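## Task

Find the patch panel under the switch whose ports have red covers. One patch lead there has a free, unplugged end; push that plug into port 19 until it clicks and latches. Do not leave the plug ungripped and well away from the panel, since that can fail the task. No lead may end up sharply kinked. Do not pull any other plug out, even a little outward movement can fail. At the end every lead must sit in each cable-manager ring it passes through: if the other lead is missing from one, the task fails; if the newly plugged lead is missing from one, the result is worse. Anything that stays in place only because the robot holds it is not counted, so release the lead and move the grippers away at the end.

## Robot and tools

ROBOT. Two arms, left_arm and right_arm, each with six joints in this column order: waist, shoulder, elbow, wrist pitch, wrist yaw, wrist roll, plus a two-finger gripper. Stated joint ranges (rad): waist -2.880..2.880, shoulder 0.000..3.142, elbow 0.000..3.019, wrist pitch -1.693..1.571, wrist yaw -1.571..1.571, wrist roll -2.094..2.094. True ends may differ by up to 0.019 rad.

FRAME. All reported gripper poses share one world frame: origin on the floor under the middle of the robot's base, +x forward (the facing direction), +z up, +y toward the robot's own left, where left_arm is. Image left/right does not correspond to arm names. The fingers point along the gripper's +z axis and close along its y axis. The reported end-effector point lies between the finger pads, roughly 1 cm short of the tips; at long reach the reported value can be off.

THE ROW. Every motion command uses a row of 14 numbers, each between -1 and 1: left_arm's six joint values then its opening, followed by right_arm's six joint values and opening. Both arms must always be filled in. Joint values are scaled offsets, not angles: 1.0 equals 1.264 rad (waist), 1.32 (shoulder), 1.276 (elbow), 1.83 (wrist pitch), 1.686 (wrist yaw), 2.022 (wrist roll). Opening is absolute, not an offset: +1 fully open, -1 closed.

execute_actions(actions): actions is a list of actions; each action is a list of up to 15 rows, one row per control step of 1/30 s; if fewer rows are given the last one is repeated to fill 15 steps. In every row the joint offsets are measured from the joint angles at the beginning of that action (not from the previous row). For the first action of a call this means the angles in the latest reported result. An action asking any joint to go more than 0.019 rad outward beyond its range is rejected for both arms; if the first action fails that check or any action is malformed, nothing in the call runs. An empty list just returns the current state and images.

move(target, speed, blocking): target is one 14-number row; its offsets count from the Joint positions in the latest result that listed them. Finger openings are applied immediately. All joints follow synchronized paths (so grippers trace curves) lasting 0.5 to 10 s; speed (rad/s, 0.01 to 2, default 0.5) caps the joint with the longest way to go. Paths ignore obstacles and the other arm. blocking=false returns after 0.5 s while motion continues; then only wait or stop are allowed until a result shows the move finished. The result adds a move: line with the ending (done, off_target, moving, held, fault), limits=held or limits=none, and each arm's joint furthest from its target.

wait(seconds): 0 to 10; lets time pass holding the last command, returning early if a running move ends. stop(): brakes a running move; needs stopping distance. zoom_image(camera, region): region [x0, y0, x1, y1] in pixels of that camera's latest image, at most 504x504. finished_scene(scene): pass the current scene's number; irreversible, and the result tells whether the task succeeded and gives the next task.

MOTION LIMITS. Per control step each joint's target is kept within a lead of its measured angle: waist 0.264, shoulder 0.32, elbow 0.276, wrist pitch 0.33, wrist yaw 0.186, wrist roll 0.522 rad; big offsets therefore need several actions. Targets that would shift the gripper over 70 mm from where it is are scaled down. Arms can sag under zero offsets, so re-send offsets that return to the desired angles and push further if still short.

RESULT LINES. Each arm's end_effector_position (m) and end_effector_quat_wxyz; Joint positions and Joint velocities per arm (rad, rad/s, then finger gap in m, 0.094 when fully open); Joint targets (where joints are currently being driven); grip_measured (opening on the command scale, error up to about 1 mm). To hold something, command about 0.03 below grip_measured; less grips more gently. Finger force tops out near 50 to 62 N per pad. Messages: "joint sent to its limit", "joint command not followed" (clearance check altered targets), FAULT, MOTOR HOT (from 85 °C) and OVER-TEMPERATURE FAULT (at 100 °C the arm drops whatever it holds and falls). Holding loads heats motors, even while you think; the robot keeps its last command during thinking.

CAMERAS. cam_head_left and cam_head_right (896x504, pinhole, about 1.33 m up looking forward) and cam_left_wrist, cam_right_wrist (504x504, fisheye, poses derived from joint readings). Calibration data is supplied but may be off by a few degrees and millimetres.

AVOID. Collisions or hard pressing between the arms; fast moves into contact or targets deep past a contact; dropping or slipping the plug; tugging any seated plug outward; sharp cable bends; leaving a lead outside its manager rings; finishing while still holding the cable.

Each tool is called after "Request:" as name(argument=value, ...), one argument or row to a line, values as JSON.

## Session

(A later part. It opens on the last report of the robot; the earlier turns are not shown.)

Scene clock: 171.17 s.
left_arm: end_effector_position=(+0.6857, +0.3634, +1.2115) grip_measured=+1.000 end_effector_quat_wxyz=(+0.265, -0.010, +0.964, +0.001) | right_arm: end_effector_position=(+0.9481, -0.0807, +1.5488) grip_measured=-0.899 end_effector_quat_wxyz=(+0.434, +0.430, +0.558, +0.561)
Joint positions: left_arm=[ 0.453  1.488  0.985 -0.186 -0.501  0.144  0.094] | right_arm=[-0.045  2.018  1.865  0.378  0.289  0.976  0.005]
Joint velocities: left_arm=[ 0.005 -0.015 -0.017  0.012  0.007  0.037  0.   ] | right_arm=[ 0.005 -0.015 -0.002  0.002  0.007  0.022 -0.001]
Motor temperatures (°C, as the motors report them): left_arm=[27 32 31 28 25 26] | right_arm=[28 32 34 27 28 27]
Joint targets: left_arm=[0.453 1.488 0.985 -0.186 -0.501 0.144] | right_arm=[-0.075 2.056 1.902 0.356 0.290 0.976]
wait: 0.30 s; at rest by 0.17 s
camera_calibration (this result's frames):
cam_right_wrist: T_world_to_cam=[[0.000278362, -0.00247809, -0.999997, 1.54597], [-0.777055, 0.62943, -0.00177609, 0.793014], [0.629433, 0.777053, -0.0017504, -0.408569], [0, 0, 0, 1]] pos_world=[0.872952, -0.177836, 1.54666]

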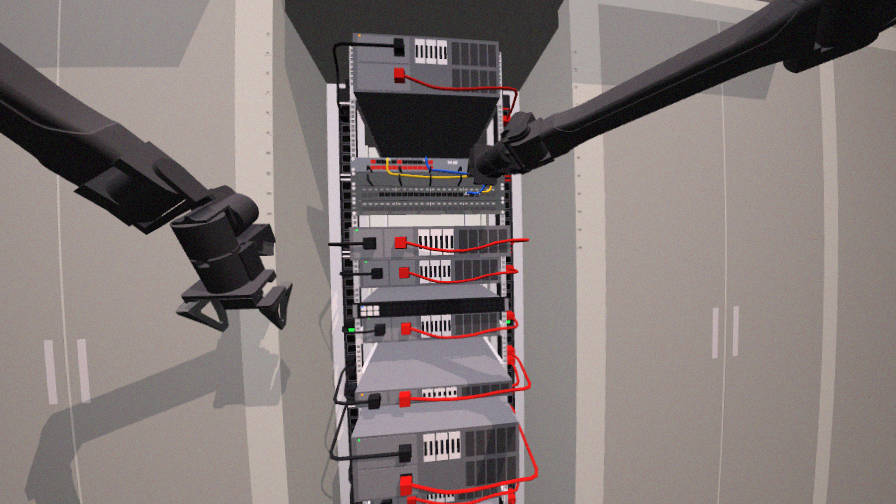

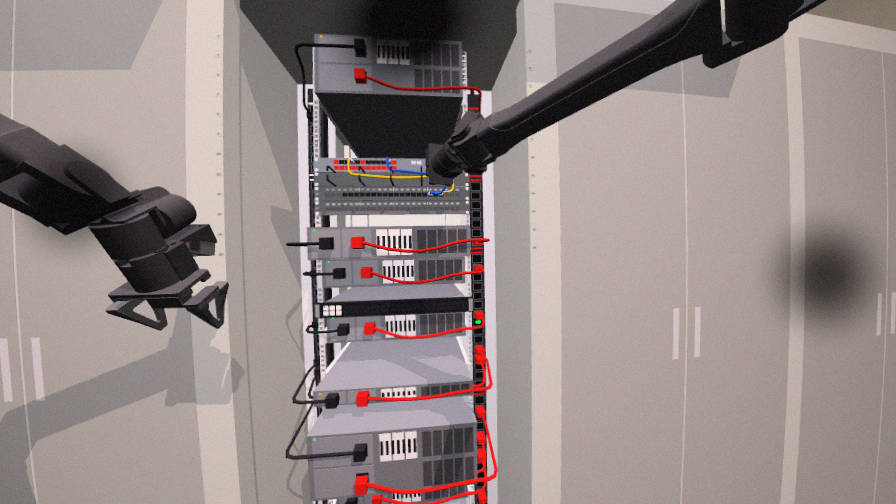

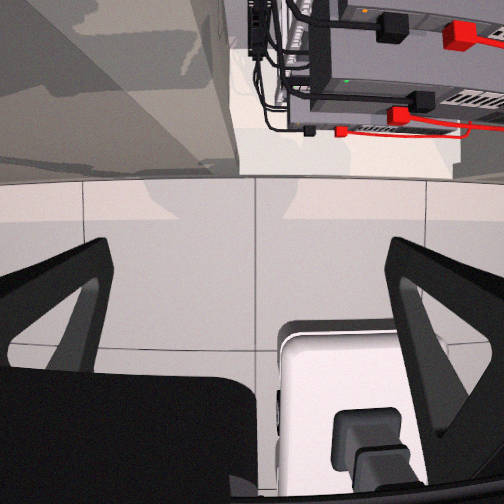

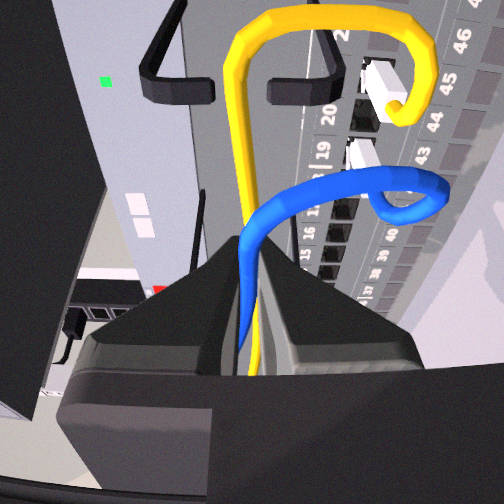

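Request:
execute_actions(
  actions=[
    [[0,0,0,0,0,0,1,-0.0245,0.0312,0.0348,-0.014,0,0,-0.915],[0,0,0,0,0,0,1,-0.0252,0.0336,0.0406,-0.0162,0,0,-0.915],[0,0,0,0,0,0,1,-0.0259,0.036,0.0465,-0.0184,0,0,-0.915],[0,0,0,0,0,0,1,-0.0266,0.0383,0.0523,-0.0206,0,0,-0.915],[0,0,0,0,0,0,1,-0.0273,0.0407,0.0582,-0.0228,0,0,-0.915],[0,0,0,0,0,0,1,-0.028,0.043,0.064,-0.025,0,0,-0.915]],
  ],
)

Request:
move(
  target=[0,0,0,0,0,0,1,0,0.01,0.044,0,-0.02,0,-0.915],
  speed=0.1,
)

Request:
execute_actions(
  actions=[
    [[0,0,0,0,0,0,1,0,0,0.03,0,0,0,-0.6]],
  ],
)

Request:
zoom_image(
  camera="cam_head_left",
  region=[410,150,500,200],
)

Scene clock: 172.20 s.
left_arm: end_effector_position=(+0.6857, +0.3634, +1.2115) grip_measured=+1.000 end_effector_quat_wxyz=(+0.265, -0.010, +0.964, +0.001) | right_arm: end_effector_position=(+0.9563, -0.0807, +1.5539) grip_measured=-0.899 end_effector_quat_wxyz=(+0.435, +0.430, +0.557, +0.561)
Joint positions: left_arm=[ 0.453  1.488  0.985 -0.186 -0.501  0.144  0.094] | right_arm=[-0.047  2.035  1.909  0.354  0.288  0.976  0.005]
Joint velocities: left_arm=[ 0.005 -0.015 -0.012 -0.012 -0.007 -0.081  0.   ] | right_arm=[-0.015 -0.015  0.002 -0.022 -0.007 -0.007  0.   ]
Motor temperatures (°C, as the motors report them): left_arm=[27 32 31 28 25 26] | right_arm=[28 32 34 27 28 27]
Joint targets: left_arm=[0.453 1.488 0.985 -0.186 -0.501 0.144] | right_arm=[-0.080 2.074 1.947 0.333 0.289 0.976]
camera_calibration (this result's frames):
cam_right_wrist: T_world_to_cam=[[0.00196253, -0.00146176, -0.999997, 1.54958], [-0.775412, 0.631451, -0.0024448, 0.799079], [0.631452, 0.775415, 0.000105774, -0.418642], [0, 0, 0, 1]] pos_world=[0.880927, -0.177693, 1.55157]

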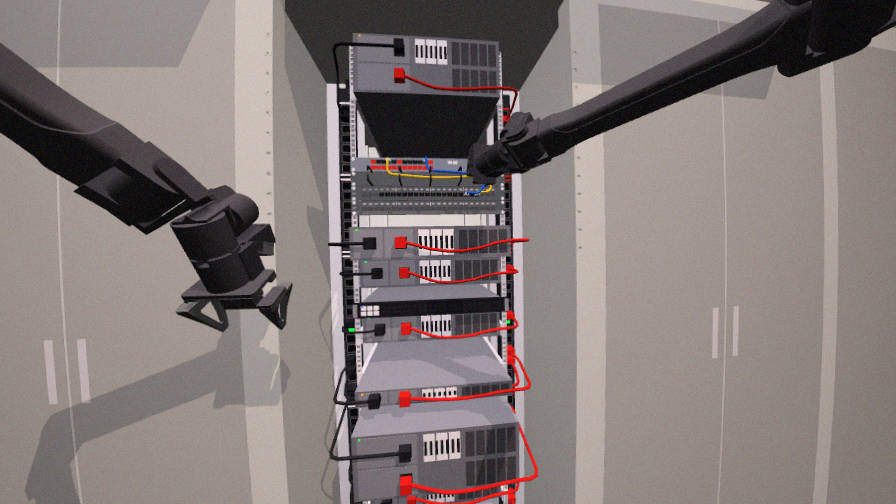

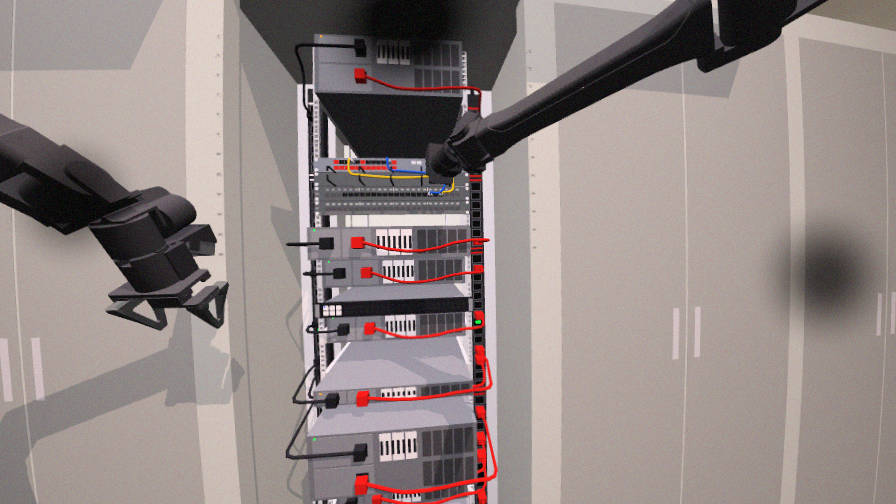

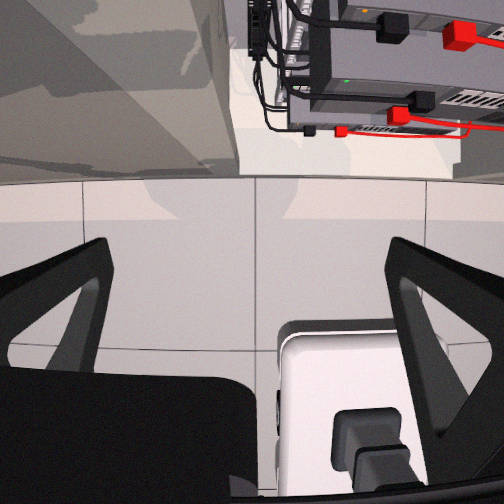

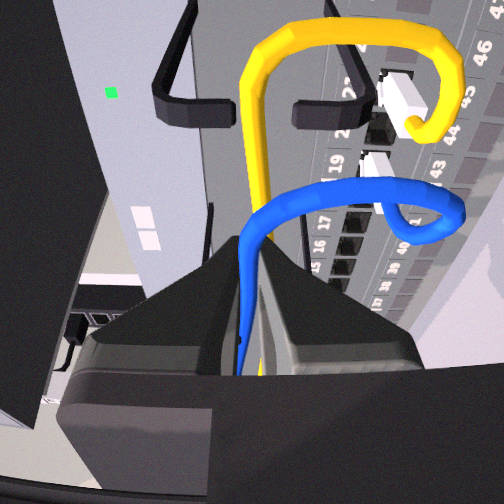

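Scene clock: 173.10 s.
left_arm: end_effector_position=(+0.6857, +0.3634, +1.2115) grip_measured=+1.000 end_effector_quat_wxyz=(+0.265, -0.010, +0.964, +0.001) | right_arm: end_effector_position=(+0.9581, -0.0804, +1.5650) grip_measured=-0.899 end_effector_quat_wxyz=(+0.436, +0.420, +0.552, +0.574)
Joint positions: left_arm=[ 0.453  1.488  0.985 -0.186 -0.501  0.144  0.094] | right_arm=[-0.047  2.035  1.925  0.354  0.257  0.976  0.005]
Joint velocities: left_arm=[-0.005  0.005  0.027  0.002  0.037 -0.007  0.   ] | right_arm=[ 0.005 -0.015 -0.002 -0.002  0.051 -0.022  0.   ]
Motor temperatures (°C, as the motors report them): left_arm=[27 32 31 28 25 26] | right_arm=[28 32 34 27 28 27]
Joint targets: left_arm=[0.453 1.488 0.985 -0.186 -0.501 0.144] | right_arm=[-0.047 2.048 1.965 0.354 0.255 0.976]
move: off_target (right_arm); limits=none; left_arm: farthest joint: the waist, 0.000 radians from its target (0.000 radians at the start); right_arm: farthest joint: the elbow, 0.040 radians from its target (0.056 radians at the start)
camera_calibration (this result's frames):
cam_right_wrist: T_world_to_cam=[[0.0300743, 0.0103142, -0.999494, 1.53388], [-0.786309, 0.617592, -0.0172865, 0.832871], [0.617101, 0.786431, 0.0266838, -0.446973], [0, 0, 0, 1]] pos_world=[0.884591, -0.178682, 1.55943]

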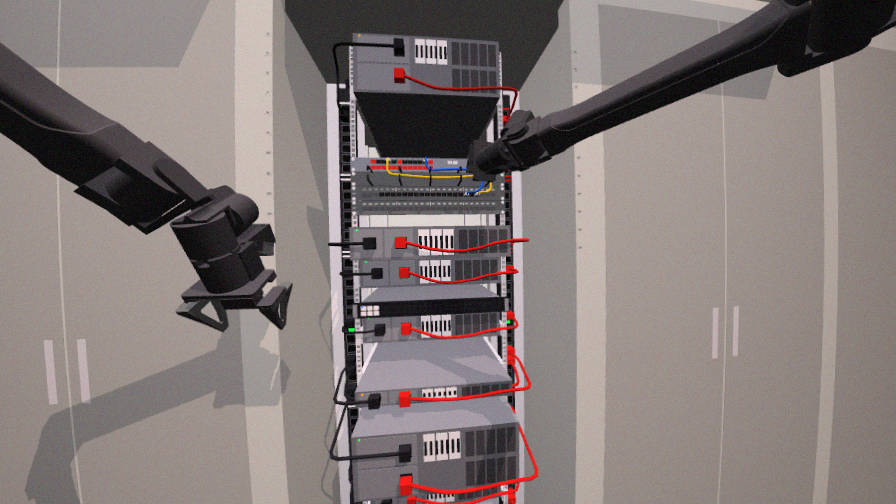

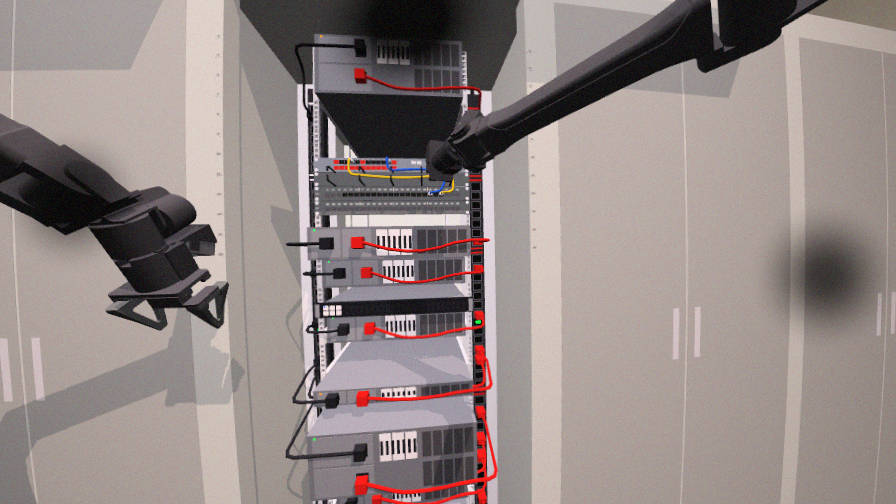

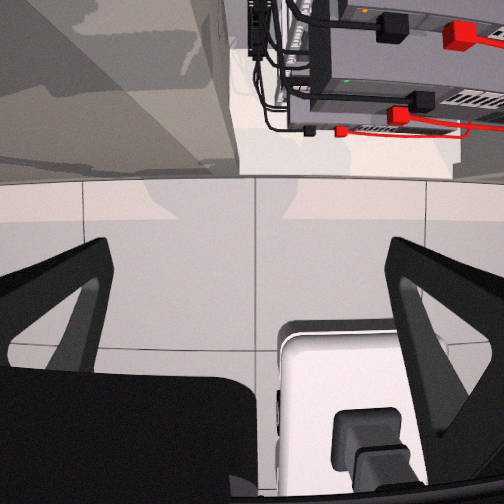

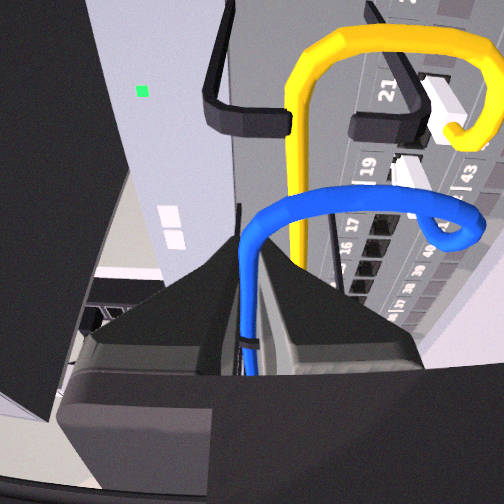

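Scene clock: 173.60 s.
left_arm: end_effector_position=(+0.6857, +0.3634, +1.2115) grip_measured=+1.000 end_effector_quat_wxyz=(+0.265, -0.010, +0.964, +0.001) | right_arm: end_effector_position=(+0.9581, -0.0804, +1.5650) grip_measured=-0.602 end_effector_quat_wxyz=(+0.436, +0.420, +0.552, +0.574)
Joint positions: left_arm=[ 0.453  1.488  0.985 -0.186 -0.501  0.144  0.094] | right_arm=[-0.047  2.035  1.925  0.354  0.257  0.976  0.019]
Joint velocities: left_arm=[-0.015 -0.005 -0.012 -0.002 -0.037  0.11   0.   ] | right_arm=[-0.005 -0.005  0.017 -0.017 -0.007  0.037 -0.   ]
Motor temperatures (°C, as the motors report them): left_arm=[27 32 31 28 25 26] | right_arm=[28 32 34 27 28 27]
Joint targets: left_arm=[0.453 1.488 0.985 -0.186 -0.501 0.144] | right_arm=[-0.047 2.035 1.964 0.354 0.257 0.976]
camera_calibration (this result's frames):
cam_right_wrist: T_world_to_cam=[[0.0300743, 0.0103142, -0.999494, 1.53388], [-0.786309, 0.617592, -0.0172865, 0.832871], [0.617101, 0.786431, 0.0266838, -0.446973], [0, 0, 0, 1]] pos_world=[0.884591, -0.178682, 1.55943]

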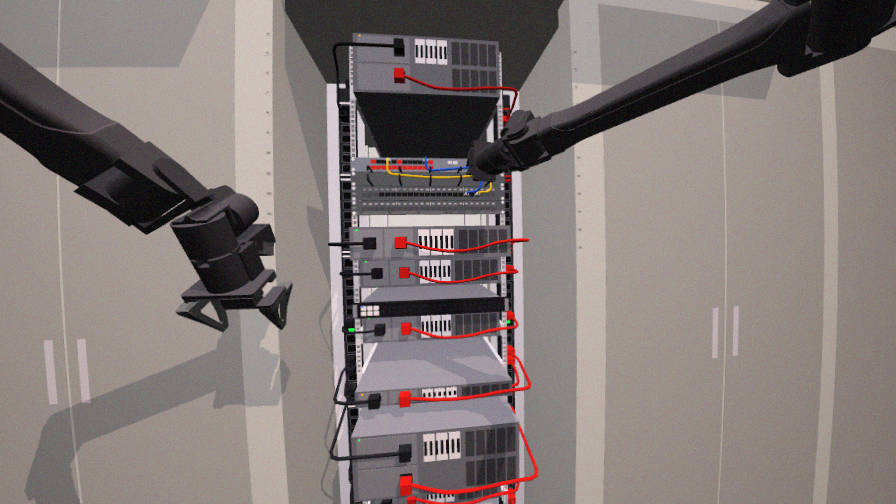

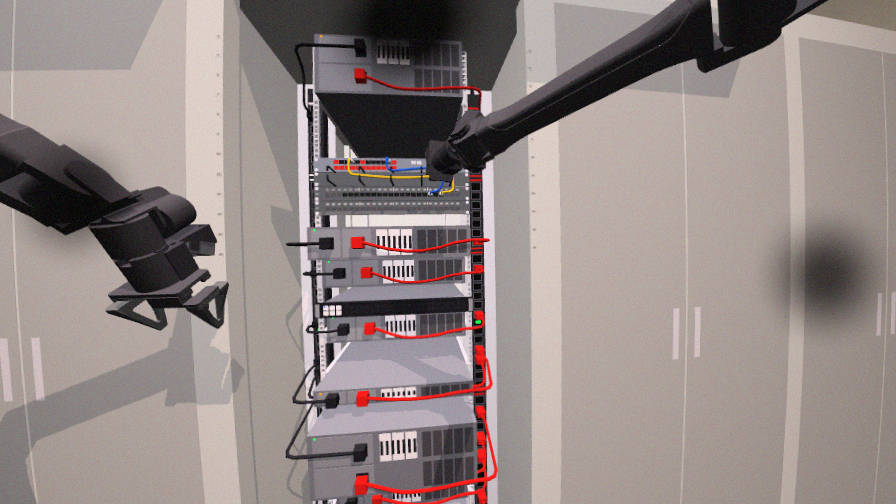

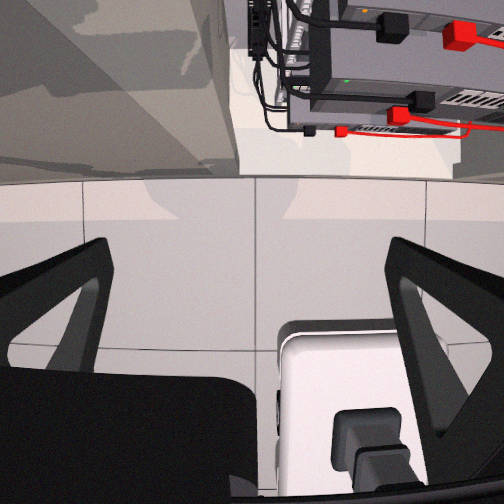

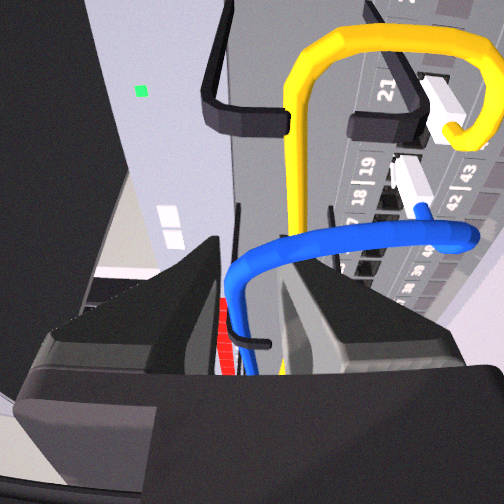

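Region (410, 150, 500, 200) of cam_head_left's 896x504 image, scaled by 5.600, with more detail than that image has.

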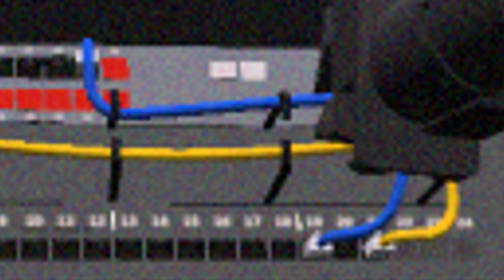

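Request:
execute_actions(
  actions=[
    [[0,0,0,0,0,0,1,0.014,-0.015,0.005,0.0126,0.0024,0,-0.6],[0,0,0,0,0,0,1,0.0157,-0.018,-0.0065,0.0147,0.0035,0,-0.6],[0,0,0,0,0,0,1,0.0173,-0.0209,-0.0129,0.0167,0.0046,0,-0.6],[0,0,0,0,0,0,1,0.019,-0.0239,-0.0194,0.0188,0.0057,0,-0.6],[0,0,0,0,0,0,1,0.0206,-0.0269,-0.0259,0.0208,0.0067,0,-0.6],[0,0,0,0,0,0,1,0.0223,-0.0298,-0.0323,0.0229,0.0078,0,-0.6],[0,0,0,0,0,0,1,0.0239,-0.0328,-0.0388,0.0249,0.0089,0,-0.6],[0,0,0,0,0,0,1,0.0256,-0.0358,-0.0453,0.027,0.01,0,-0.6],[0,0,0,0,0,0,1,0.0272,-0.0387,-0.0517,0.029,0.0111,0,-0.6],[0,0,0,0,0,0,1,0.0289,-0.0417,-0.0582,0.0311,0.0122,0,-0.6],[0,0,0,0,0,0,1,0.0305,-0.0447,-0.0647,0.0331,0.0132,0,-0.6],[0,0,0,0,0,0,1,0.0322,-0.0476,-0.0711,0.0352,0.0143,0,-0.6],[0,0,0,0,0,0,1,0.0338,-0.0506,-0.0776,0.0372,0.0154,0,-0.6]],
  ],
)

Request:
zoom_image(
  camera="cam_head_left",
  region=[410,150,500,200],
)

Scene clock: 174.83 s.
left_arm: end_effector_position=(+0.6857, +0.3634, +1.2115) grip_measured=+1.000 end_effector_quat_wxyz=(+0.265, -0.010, +0.964, +0.001) | right_arm: end_effector_position=(+0.9335, -0.0742, +1.5655) grip_measured=-0.602 end_effector_quat_wxyz=(+0.432, +0.420, +0.554, +0.575)
Joint positions: left_arm=[ 0.453  1.488  0.985 -0.186 -0.501  0.144  0.094] | right_arm=[-0.023  1.989  1.831  0.396  0.279  0.976  0.019]
Joint velocities: left_arm=[ 0.005 -0.005 -0.007 -0.007  0.022  0.007  0.   ] | right_arm=[ 0.083 -0.054 -0.095  0.027 -0.007 -0.051 -0.001]
Motor temperatures (°C, as the motors report them): left_arm=[27 32 31 28 25 26] | right_arm=[28 32 34 27 28 27]
Joint targets: left_arm=[0.453 1.488 0.985 -0.186 -0.501 0.144] | right_arm=[-0.004 1.968 1.826 0.422 0.283 0.976]
camera_calibration (this result's frames):
cam_right_wrist: T_world_to_cam=[[0.0230294, 0.0119473, -0.999663, 1.54208], [-0.790044, 0.612954, -0.0108747, 0.802763], [0.612618, 0.790028, 0.0235548, -0.427312], [0, 0, 0, 1]] pos_world=[0.860484, -0.172892, 1.56036]

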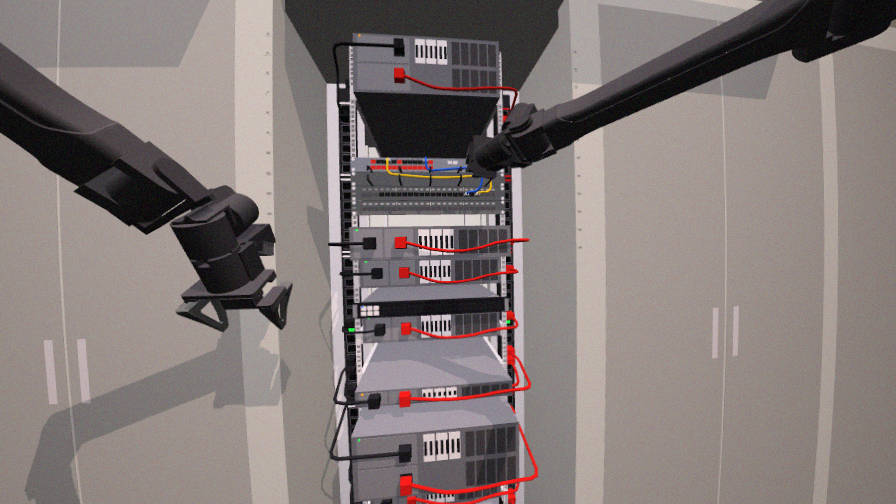

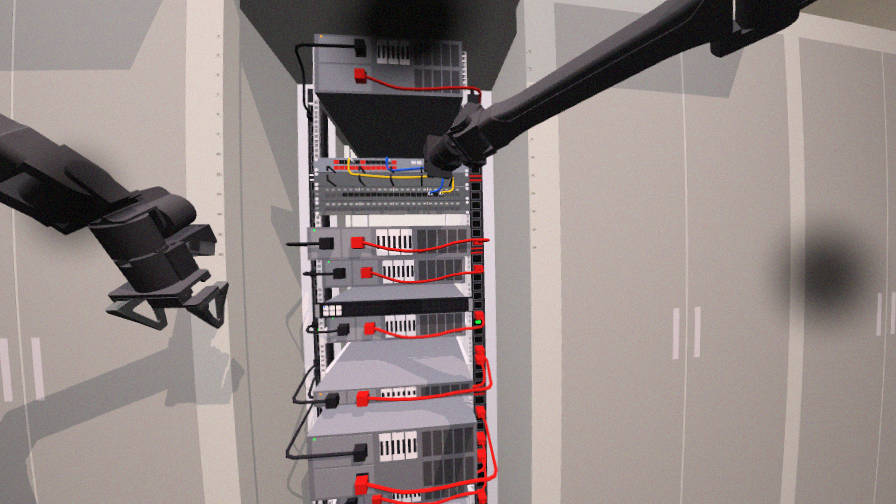

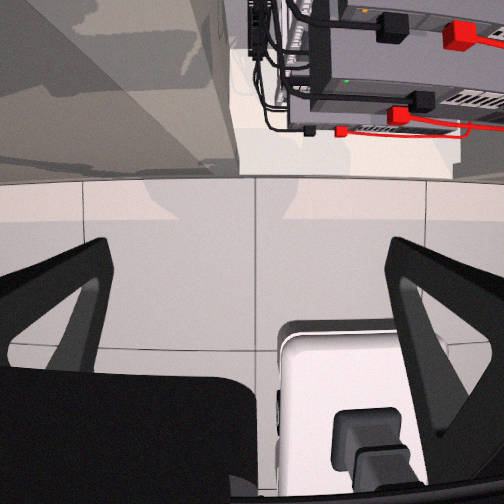

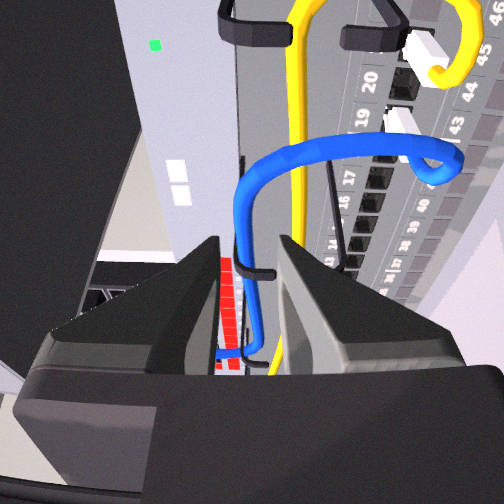

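Region (410, 150, 500, 200) of cam_head_left's 896x504 image, scaled by 5.600, with more detail than that image has.

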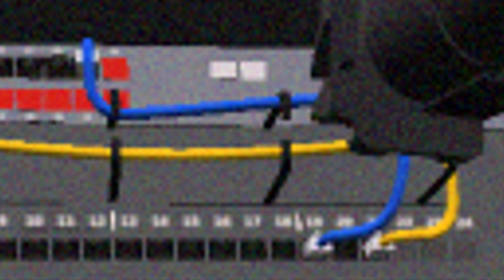

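Request:
execute_actions(
  actions=[
    [[0,0,0,0,0,0,1,0.017,-0.02,-0.012,0.016,0.004,0,-0.6],[0,0,0,0,0,0,1,0.02,-0.026,-0.025,0.02,0.006,0,-0.6],[0,0,0,0,0,0,1,0.023,-0.033,-0.038,0.024,0.008,0,-0.6],[0,0,0,0,0,0,1,0.026,-0.04,-0.051,0.028,0.01,0,-0.6],[0,0,0,0,0,0,1,0.029,-0.047,-0.064,0.032,0.012,0,-0.6],[0,0,0,0,0,0,1,0.032,-0.054,-0.077,0.036,0.014,0,-0.6],[0,0,0,0,0,0,1,0.035,-0.061,-0.09,0.04,0.016,0,-0.6],[0,0,0,0,0,0,1,0.038,-0.068,-0.103,0.044,0.018,0,-0.6],[0,0,0,0,0,0,1,0.041,-0.075,-0.116,0.048,0.02,0,-0.6],[0,0,0,0,0,0,1,0.044,-0.082,-0.129,0.052,0.022,0,-0.6]],
  ],
)

Request:
move(
  target=[0,0,0,0,0,0,1,0,-0.2,-0.3,0.05,0,0,-0.6],
  speed=0.5,
)

Request:
zoom_image(
  camera="cam_head_left",
  region=[350,140,510,210],
)

Scene clock: 175.83 s.
left_arm: end_effector_position=(+0.6857, +0.3634, +1.2115) grip_measured=+1.000 end_effector_quat_wxyz=(+0.265, -0.010, +0.964, +0.001) | right_arm: end_effector_position=(+0.8869, -0.0704, +1.5731) grip_measured=-0.602 end_effector_quat_wxyz=(+0.426, +0.420, +0.554, +0.579)
Joint positions: left_arm=[ 0.453  1.488  0.985 -0.186 -0.501  0.144  0.094] | right_arm=[0.02  1.898 1.666 0.466 0.312 0.976 0.019]
Joint velocities: left_arm=[-0.005 -0.005 -0.012 -0.022 -0.022 -0.022  0.   ] | right_arm=[ 0.103 -0.063 -0.007  0.051 -0.051 -0.022 -0.   ]
Motor temperatures (°C, as the motors report them): left_arm=[27 32 31 28 25 26] | right_arm=[28 32 34 27 28 27]
Joint targets: left_arm=[0.453 1.488 0.985 -0.186 -0.501 0.144] | right_arm=[0.033 1.881 1.666 0.491 0.316 0.976]
camera_calibration (this result's frames):
cam_right_wrist: T_world_to_cam=[[0.020552, 0.020211, -0.999584, 1.5533], [-0.796945, 0.604038, -0.00417234, 0.758668], [0.603703, 0.796699, 0.0285212, -0.401403], [0, 0, 0, 1]] pos_world=[0.815021, -0.169861, 1.56727]

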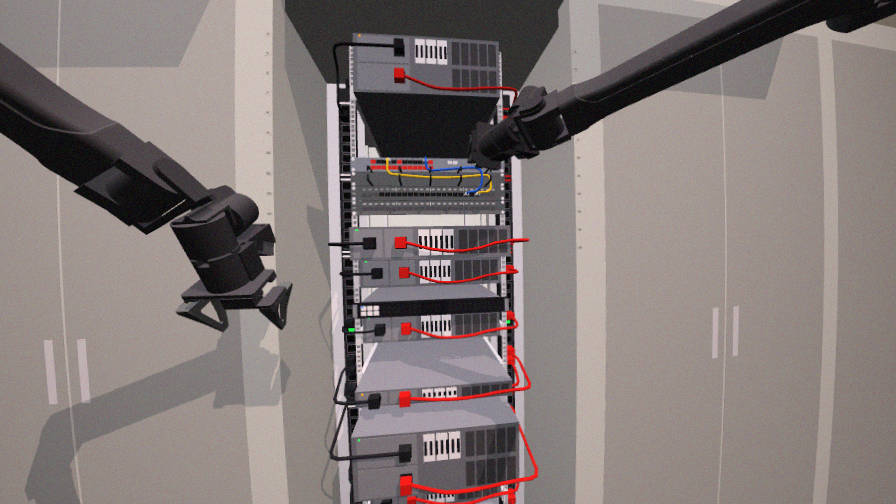

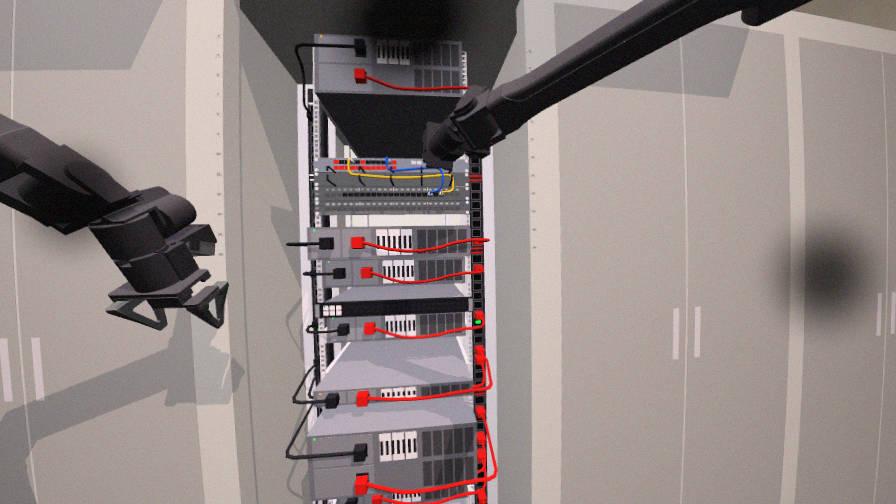

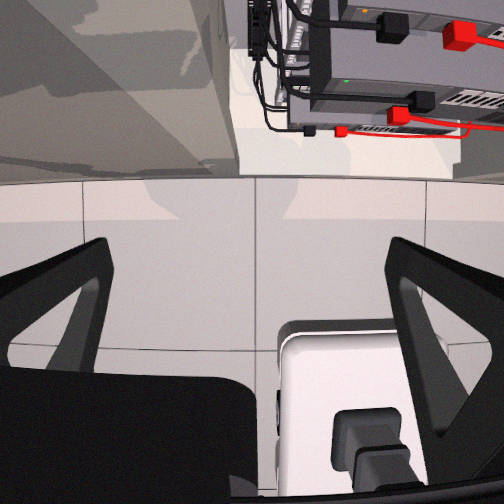

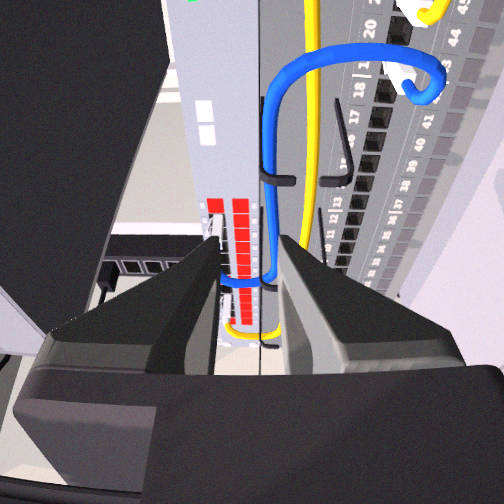

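Scene clock: 177.00 s.
left_arm: end_effector_position=(+0.6857, +0.3634, +1.2115) grip_measured=+1.000 end_effector_quat_wxyz=(+0.265, -0.010, +0.964, +0.001) | right_arm: end_effector_position=(+0.7988, -0.1253, +1.5561) grip_measured=-0.602 end_effector_quat_wxyz=(+0.414, +0.415, +0.575, +0.571)
Joint positions: left_arm=[ 0.453  1.488  0.985 -0.186 -0.501  0.144  0.094] | right_arm=[0.023 1.639 1.285 0.536 0.312 0.976 0.019]
Joint velocities: left_arm=[-0.015 -0.015  0.002 -0.002 -0.037 -0.022  0.   ] | right_arm=[ 0.005 -0.005  0.002 -0.012 -0.007 -0.007  0.   ]
Motor temperatures (°C, as the motors report them): left_arm=[27 32 31 28 25 26] | right_arm=[28 32 34 27 28 27]
Joint targets: left_arm=[0.453 1.488 0.985 -0.186 -0.501 0.144] | right_arm=[0.020 1.634 1.283 0.558 0.312 0.976]
move: off_target (right_arm); limits=none; left_arm: farthest joint: the waist, 0.000 radians from its target (0.000 radians at the start); right_arm: farthest joint: the wrist pitch, 0.022 radians from its target (0.091 radians at the start)
camera_calibration (this result's frames):
cam_right_wrist: T_world_to_cam=[[-0.0125568, -0.00651541, -0.9999, 1.56286], [-0.814624, 0.579954, 0.00645111, 0.7161], [0.579854, 0.814623, -0.01259, -0.218693], [0, 0, 0, 1]] pos_world=[0.729787, -0.22697, 1.55533]

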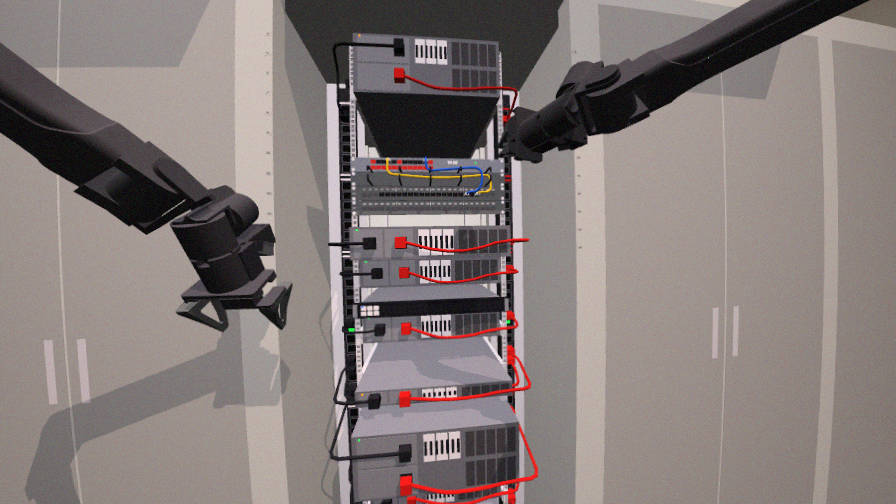

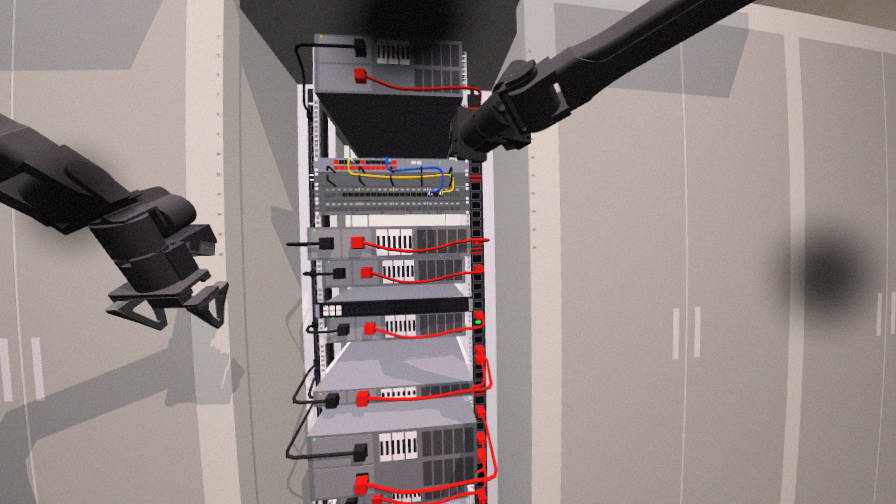

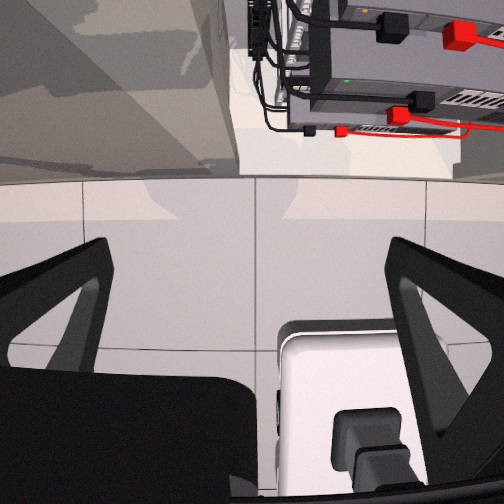

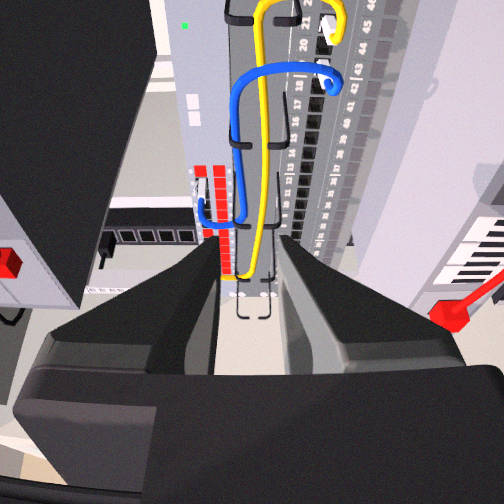

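Region (350, 140, 510, 210) of cam_head_left's 896x504 image, scaled by 3.150, with more detail than that image has; it fills the top 220 rows of this view, and the rest is white.

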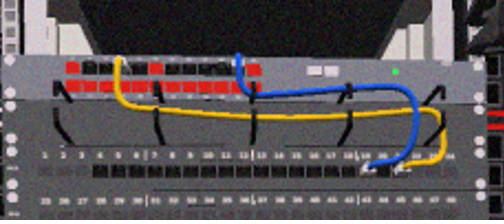

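Request:
finished_scene(
  scene=1,
)

The scene is finished: the task was done.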